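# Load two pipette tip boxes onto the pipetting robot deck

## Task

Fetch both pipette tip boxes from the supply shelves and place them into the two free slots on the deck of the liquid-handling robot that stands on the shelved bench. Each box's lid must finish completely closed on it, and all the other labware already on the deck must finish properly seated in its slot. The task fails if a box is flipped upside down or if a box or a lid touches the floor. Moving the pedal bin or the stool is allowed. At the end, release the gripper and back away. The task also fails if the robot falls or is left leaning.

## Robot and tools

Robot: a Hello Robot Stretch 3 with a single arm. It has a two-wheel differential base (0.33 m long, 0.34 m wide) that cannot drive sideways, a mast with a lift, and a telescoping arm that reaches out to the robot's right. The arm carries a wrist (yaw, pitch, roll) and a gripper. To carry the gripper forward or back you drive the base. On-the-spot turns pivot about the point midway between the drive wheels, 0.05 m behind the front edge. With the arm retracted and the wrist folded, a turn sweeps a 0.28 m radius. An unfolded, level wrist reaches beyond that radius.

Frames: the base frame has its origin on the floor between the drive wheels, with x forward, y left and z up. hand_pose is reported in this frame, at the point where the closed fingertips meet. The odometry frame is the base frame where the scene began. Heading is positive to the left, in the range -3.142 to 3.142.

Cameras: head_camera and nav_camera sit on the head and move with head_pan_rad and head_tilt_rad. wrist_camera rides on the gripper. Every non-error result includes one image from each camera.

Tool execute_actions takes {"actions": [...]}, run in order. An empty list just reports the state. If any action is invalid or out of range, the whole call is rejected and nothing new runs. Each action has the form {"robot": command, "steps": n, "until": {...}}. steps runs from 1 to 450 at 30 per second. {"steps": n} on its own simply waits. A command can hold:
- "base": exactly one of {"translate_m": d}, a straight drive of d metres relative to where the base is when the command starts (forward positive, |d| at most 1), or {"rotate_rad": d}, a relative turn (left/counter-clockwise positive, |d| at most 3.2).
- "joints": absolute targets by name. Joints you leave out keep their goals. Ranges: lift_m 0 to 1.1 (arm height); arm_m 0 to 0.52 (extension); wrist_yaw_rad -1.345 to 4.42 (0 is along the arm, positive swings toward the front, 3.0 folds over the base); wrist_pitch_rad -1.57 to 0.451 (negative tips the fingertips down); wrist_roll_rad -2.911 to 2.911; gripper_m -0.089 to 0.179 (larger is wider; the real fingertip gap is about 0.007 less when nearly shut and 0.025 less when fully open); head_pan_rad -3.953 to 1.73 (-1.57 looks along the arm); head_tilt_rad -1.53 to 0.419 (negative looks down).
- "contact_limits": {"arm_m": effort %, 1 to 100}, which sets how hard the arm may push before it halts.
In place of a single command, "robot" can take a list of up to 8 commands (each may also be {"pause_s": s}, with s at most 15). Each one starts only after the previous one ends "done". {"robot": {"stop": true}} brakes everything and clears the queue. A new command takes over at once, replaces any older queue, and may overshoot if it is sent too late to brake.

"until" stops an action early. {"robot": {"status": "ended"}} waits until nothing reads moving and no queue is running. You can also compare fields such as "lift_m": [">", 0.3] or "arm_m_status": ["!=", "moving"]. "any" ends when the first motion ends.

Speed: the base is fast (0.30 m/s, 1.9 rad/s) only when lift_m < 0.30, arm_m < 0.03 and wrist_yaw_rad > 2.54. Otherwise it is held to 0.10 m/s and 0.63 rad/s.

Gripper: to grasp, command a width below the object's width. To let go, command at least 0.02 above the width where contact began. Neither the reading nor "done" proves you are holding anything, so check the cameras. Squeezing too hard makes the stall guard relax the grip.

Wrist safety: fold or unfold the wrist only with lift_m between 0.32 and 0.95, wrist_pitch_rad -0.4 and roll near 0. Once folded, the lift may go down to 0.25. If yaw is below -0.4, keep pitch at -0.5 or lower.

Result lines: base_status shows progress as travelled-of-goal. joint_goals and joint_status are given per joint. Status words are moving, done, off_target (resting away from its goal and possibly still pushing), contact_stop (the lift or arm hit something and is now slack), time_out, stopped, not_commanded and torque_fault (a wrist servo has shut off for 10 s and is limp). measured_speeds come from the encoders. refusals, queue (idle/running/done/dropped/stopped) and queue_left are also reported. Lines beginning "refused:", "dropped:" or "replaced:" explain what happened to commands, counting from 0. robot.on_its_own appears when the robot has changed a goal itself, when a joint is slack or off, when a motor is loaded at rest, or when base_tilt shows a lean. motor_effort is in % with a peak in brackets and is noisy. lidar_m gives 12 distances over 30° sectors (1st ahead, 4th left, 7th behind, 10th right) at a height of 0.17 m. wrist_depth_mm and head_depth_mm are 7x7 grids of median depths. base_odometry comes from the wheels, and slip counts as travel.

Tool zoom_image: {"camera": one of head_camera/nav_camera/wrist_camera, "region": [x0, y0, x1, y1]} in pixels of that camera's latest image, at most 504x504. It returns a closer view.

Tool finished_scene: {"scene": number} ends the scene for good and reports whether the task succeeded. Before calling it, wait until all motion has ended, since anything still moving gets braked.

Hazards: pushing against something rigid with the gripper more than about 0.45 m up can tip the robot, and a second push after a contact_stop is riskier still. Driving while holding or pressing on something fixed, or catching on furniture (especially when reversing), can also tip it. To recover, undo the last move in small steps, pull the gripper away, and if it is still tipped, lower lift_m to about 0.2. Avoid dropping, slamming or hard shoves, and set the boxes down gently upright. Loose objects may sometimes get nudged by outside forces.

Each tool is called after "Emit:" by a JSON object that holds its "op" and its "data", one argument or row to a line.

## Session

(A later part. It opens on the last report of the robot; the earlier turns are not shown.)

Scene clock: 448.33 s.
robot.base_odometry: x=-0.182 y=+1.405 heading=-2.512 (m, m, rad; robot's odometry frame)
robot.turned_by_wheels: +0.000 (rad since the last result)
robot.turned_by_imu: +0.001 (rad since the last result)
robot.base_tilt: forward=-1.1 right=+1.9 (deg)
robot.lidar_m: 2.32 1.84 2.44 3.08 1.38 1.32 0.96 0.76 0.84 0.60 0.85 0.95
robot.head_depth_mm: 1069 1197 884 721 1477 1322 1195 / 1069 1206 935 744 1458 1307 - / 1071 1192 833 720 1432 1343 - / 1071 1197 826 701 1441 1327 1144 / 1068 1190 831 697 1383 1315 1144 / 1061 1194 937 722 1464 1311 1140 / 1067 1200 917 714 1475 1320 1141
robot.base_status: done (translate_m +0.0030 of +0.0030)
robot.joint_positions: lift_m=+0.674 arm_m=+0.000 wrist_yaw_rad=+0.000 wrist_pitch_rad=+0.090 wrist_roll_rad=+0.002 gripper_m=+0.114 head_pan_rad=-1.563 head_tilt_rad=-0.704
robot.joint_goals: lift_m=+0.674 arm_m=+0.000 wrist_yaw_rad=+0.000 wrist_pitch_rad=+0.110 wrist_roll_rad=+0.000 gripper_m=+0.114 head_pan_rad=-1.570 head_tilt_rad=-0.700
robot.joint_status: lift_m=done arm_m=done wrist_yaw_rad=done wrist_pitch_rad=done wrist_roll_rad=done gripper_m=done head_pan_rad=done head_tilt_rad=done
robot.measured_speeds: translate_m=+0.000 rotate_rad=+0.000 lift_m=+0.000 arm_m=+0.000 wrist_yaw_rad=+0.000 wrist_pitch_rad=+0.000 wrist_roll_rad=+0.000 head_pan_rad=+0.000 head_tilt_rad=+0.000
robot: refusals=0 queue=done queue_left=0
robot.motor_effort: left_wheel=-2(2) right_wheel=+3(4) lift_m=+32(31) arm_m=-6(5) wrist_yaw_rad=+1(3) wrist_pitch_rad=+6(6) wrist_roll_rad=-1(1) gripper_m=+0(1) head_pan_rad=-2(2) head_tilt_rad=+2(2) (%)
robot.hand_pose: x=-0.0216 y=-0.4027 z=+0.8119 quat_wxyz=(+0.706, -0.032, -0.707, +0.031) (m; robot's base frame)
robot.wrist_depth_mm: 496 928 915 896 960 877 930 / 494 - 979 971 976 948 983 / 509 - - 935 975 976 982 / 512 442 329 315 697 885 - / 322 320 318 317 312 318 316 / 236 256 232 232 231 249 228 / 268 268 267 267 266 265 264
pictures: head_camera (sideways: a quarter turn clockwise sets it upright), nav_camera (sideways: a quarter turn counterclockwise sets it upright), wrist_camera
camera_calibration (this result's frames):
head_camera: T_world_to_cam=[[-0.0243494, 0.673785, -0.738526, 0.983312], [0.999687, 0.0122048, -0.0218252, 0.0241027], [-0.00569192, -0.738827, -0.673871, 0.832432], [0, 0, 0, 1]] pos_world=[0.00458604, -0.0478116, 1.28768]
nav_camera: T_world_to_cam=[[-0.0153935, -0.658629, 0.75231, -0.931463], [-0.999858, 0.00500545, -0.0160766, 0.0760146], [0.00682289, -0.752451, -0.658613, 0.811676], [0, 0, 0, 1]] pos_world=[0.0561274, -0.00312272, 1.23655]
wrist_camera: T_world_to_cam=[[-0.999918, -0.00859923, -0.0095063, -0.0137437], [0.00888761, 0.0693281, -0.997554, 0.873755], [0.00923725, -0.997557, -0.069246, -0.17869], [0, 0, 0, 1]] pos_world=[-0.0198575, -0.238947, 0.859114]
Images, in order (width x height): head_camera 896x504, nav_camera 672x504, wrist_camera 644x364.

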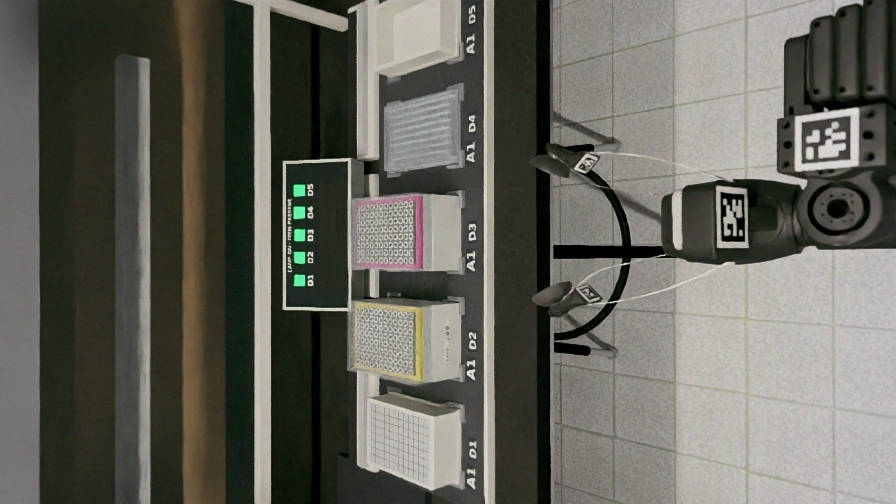

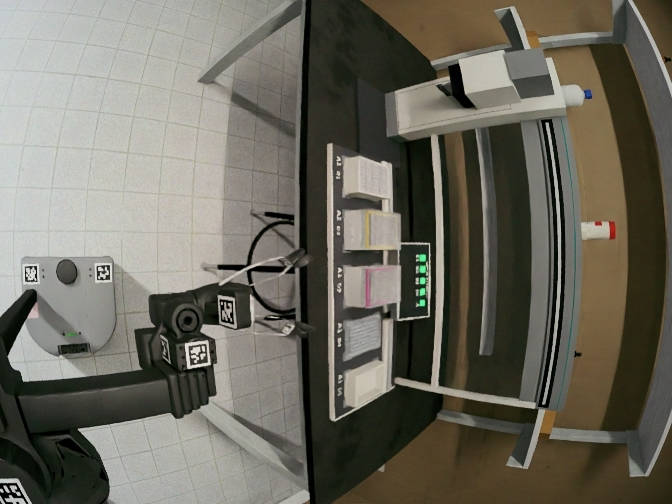

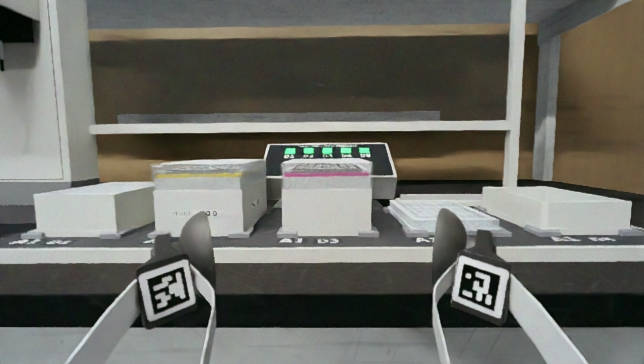

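Emit:
{"op": "execute_actions", "data": {
  "actions": [
    {"robot": {"joints": {"wrist_yaw_rad": 1.4}}, "steps": 200, "until": {"robot": {"status": "ended"}}}
  ]
}}

Emit:
{"op": "finished_scene", "data": {
  "scene": 1
}}

Scene clock: 460.17 s.
robot.base_odometry: x=-0.182 y=+1.405 heading=-2.512 (m, m, rad; robot's odometry frame)
robot.turned_by_wheels: +0.000 (rad since the last result)
robot.turned_by_imu: +0.001 (rad since the last result)
robot.base_tilt: forward=-1.0 right=+1.9 (deg)
robot.lidar_m: 2.33 1.83 2.44 3.06 1.37 1.33 0.96 0.76 0.85 0.60 0.85 0.95
robot.head_depth_mm: 1072 1198 883 721 1466 1310 1195 / 1069 1189 937 745 1473 1321 - / 1063 1199 832 721 1445 1344 - / 1067 1196 822 701 1446 1285 1195 / 1064 1199 831 702 1422 1322 - / 1063 1200 933 722 1473 1321 - / 1065 1198 913 713 1479 1308 1143
robot.base_status: done (translate_m +0.0030 of +0.0030)
robot.joint_positions: lift_m=+0.674 arm_m=+0.000 wrist_yaw_rad=+1.398 wrist_pitch_rad=+0.090 wrist_roll_rad=+0.002 gripper_m=+0.114 head_pan_rad=-1.563 head_tilt_rad=-0.704
robot.joint_goals: lift_m=+0.674 arm_m=+0.000 wrist_yaw_rad=+1.400 wrist_pitch_rad=+0.110 wrist_roll_rad=+0.000 gripper_m=+0.114 head_pan_rad=-1.570 head_tilt_rad=-0.700
robot.joint_status: lift_m=done arm_m=done wrist_yaw_rad=done wrist_pitch_rad=done wrist_roll_rad=done gripper_m=done head_pan_rad=done head_tilt_rad=done
robot.measured_speeds: translate_m=+0.000 rotate_rad=+0.000 lift_m=+0.000 arm_m=+0.000 wrist_yaw_rad=+0.000 wrist_pitch_rad=+0.000 wrist_roll_rad=+0.000 head_pan_rad=+0.000 head_tilt_rad=+0.000
robot: refusals=0 queue=done queue_left=0
robot.motor_effort: left_wheel=-2(2) right_wheel=+4(4) lift_m=+32(31) arm_m=-5(6) wrist_yaw_rad=+1(1) wrist_pitch_rad=+6(7) wrist_roll_rad=-1(1) gripper_m=-1(0) head_pan_rad=-2(2) head_tilt_rad=+2(3) (%)
robot.hand_pose: x=+0.2322 y=-0.1895 z=+0.8119 quat_wxyz=(+0.520, +0.431, -0.561, +0.478) (m; robot's base frame)
robot.wrist_depth_mm: - - - - - - 843 / - - - - - - - / - - - - - - - / - - - - - - 875 / - - - - - 446 361 / - - - - 823 440 325 / - - - - - - 948
pictures: head_camera (sideways: a quarter turn clockwise sets it upright), nav_camera (sideways: a quarter turn counterclockwise sets it upright), wrist_camera
camera_calibration (this result's frames):
head_camera: T_world_to_cam=[[-0.0243496, 0.673785, -0.738527, 0.983313], [0.999687, 0.012205, -0.0218252, 0.0241028], [-0.00569174, -0.738827, -0.673871, 0.832432], [0, 0, 0, 1]] pos_world=[0.00458605, -0.0478116, 1.28768]
nav_camera: T_world_to_cam=[[-0.0153934, -0.658629, 0.752311, -0.931464], [-0.999858, 0.00500521, -0.0160766, 0.0760146], [0.00682307, -0.752451, -0.658612, 0.811675], [0, 0, 0, 1]] pos_world=[0.0561274, -0.00312274, 1.23655]
wrist_camera: T_world_to_cam=[[-0.162792, -0.986615, -0.00950609, -0.13793], [-0.0667813, 0.0206305, -0.997554, 0.86506], [0.984398, -0.161759, -0.0692459, -0.0363845], [0, 0, 0, 1]] pos_world=[0.0711327, -0.159816, 0.859114]
Images, in order (width x height): head_camera 896x504, nav_camera 672x504, wrist_camera 644x364.

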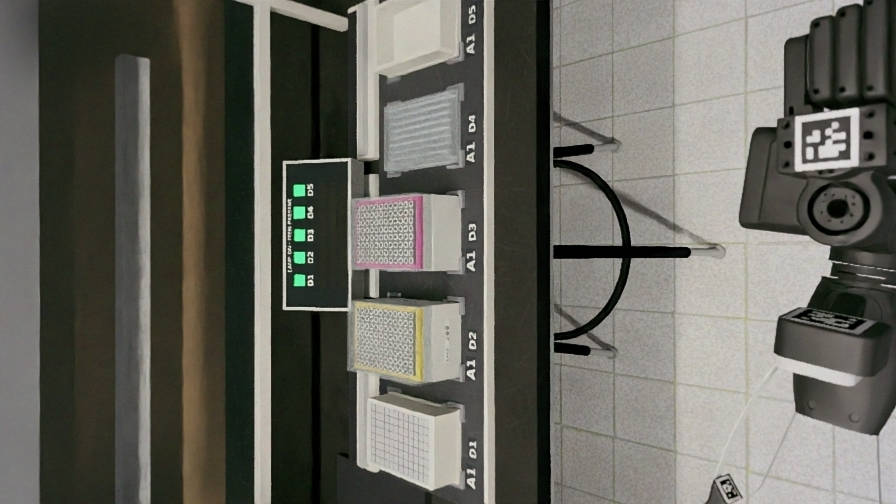

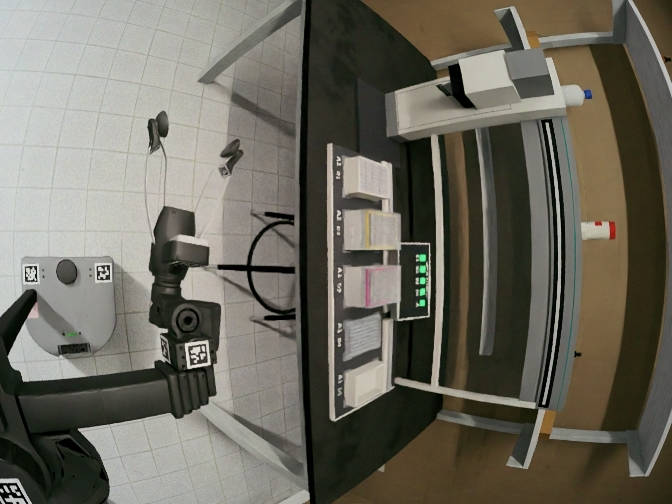

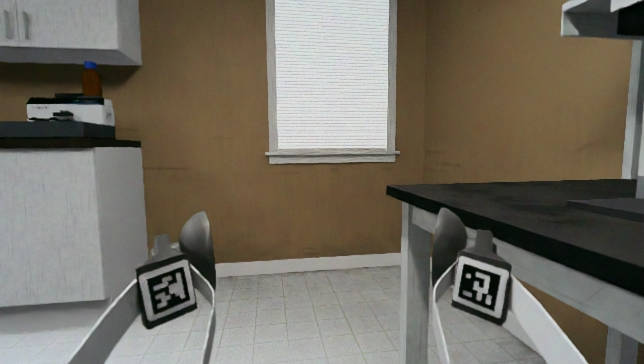

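The scene is finished: the task was done.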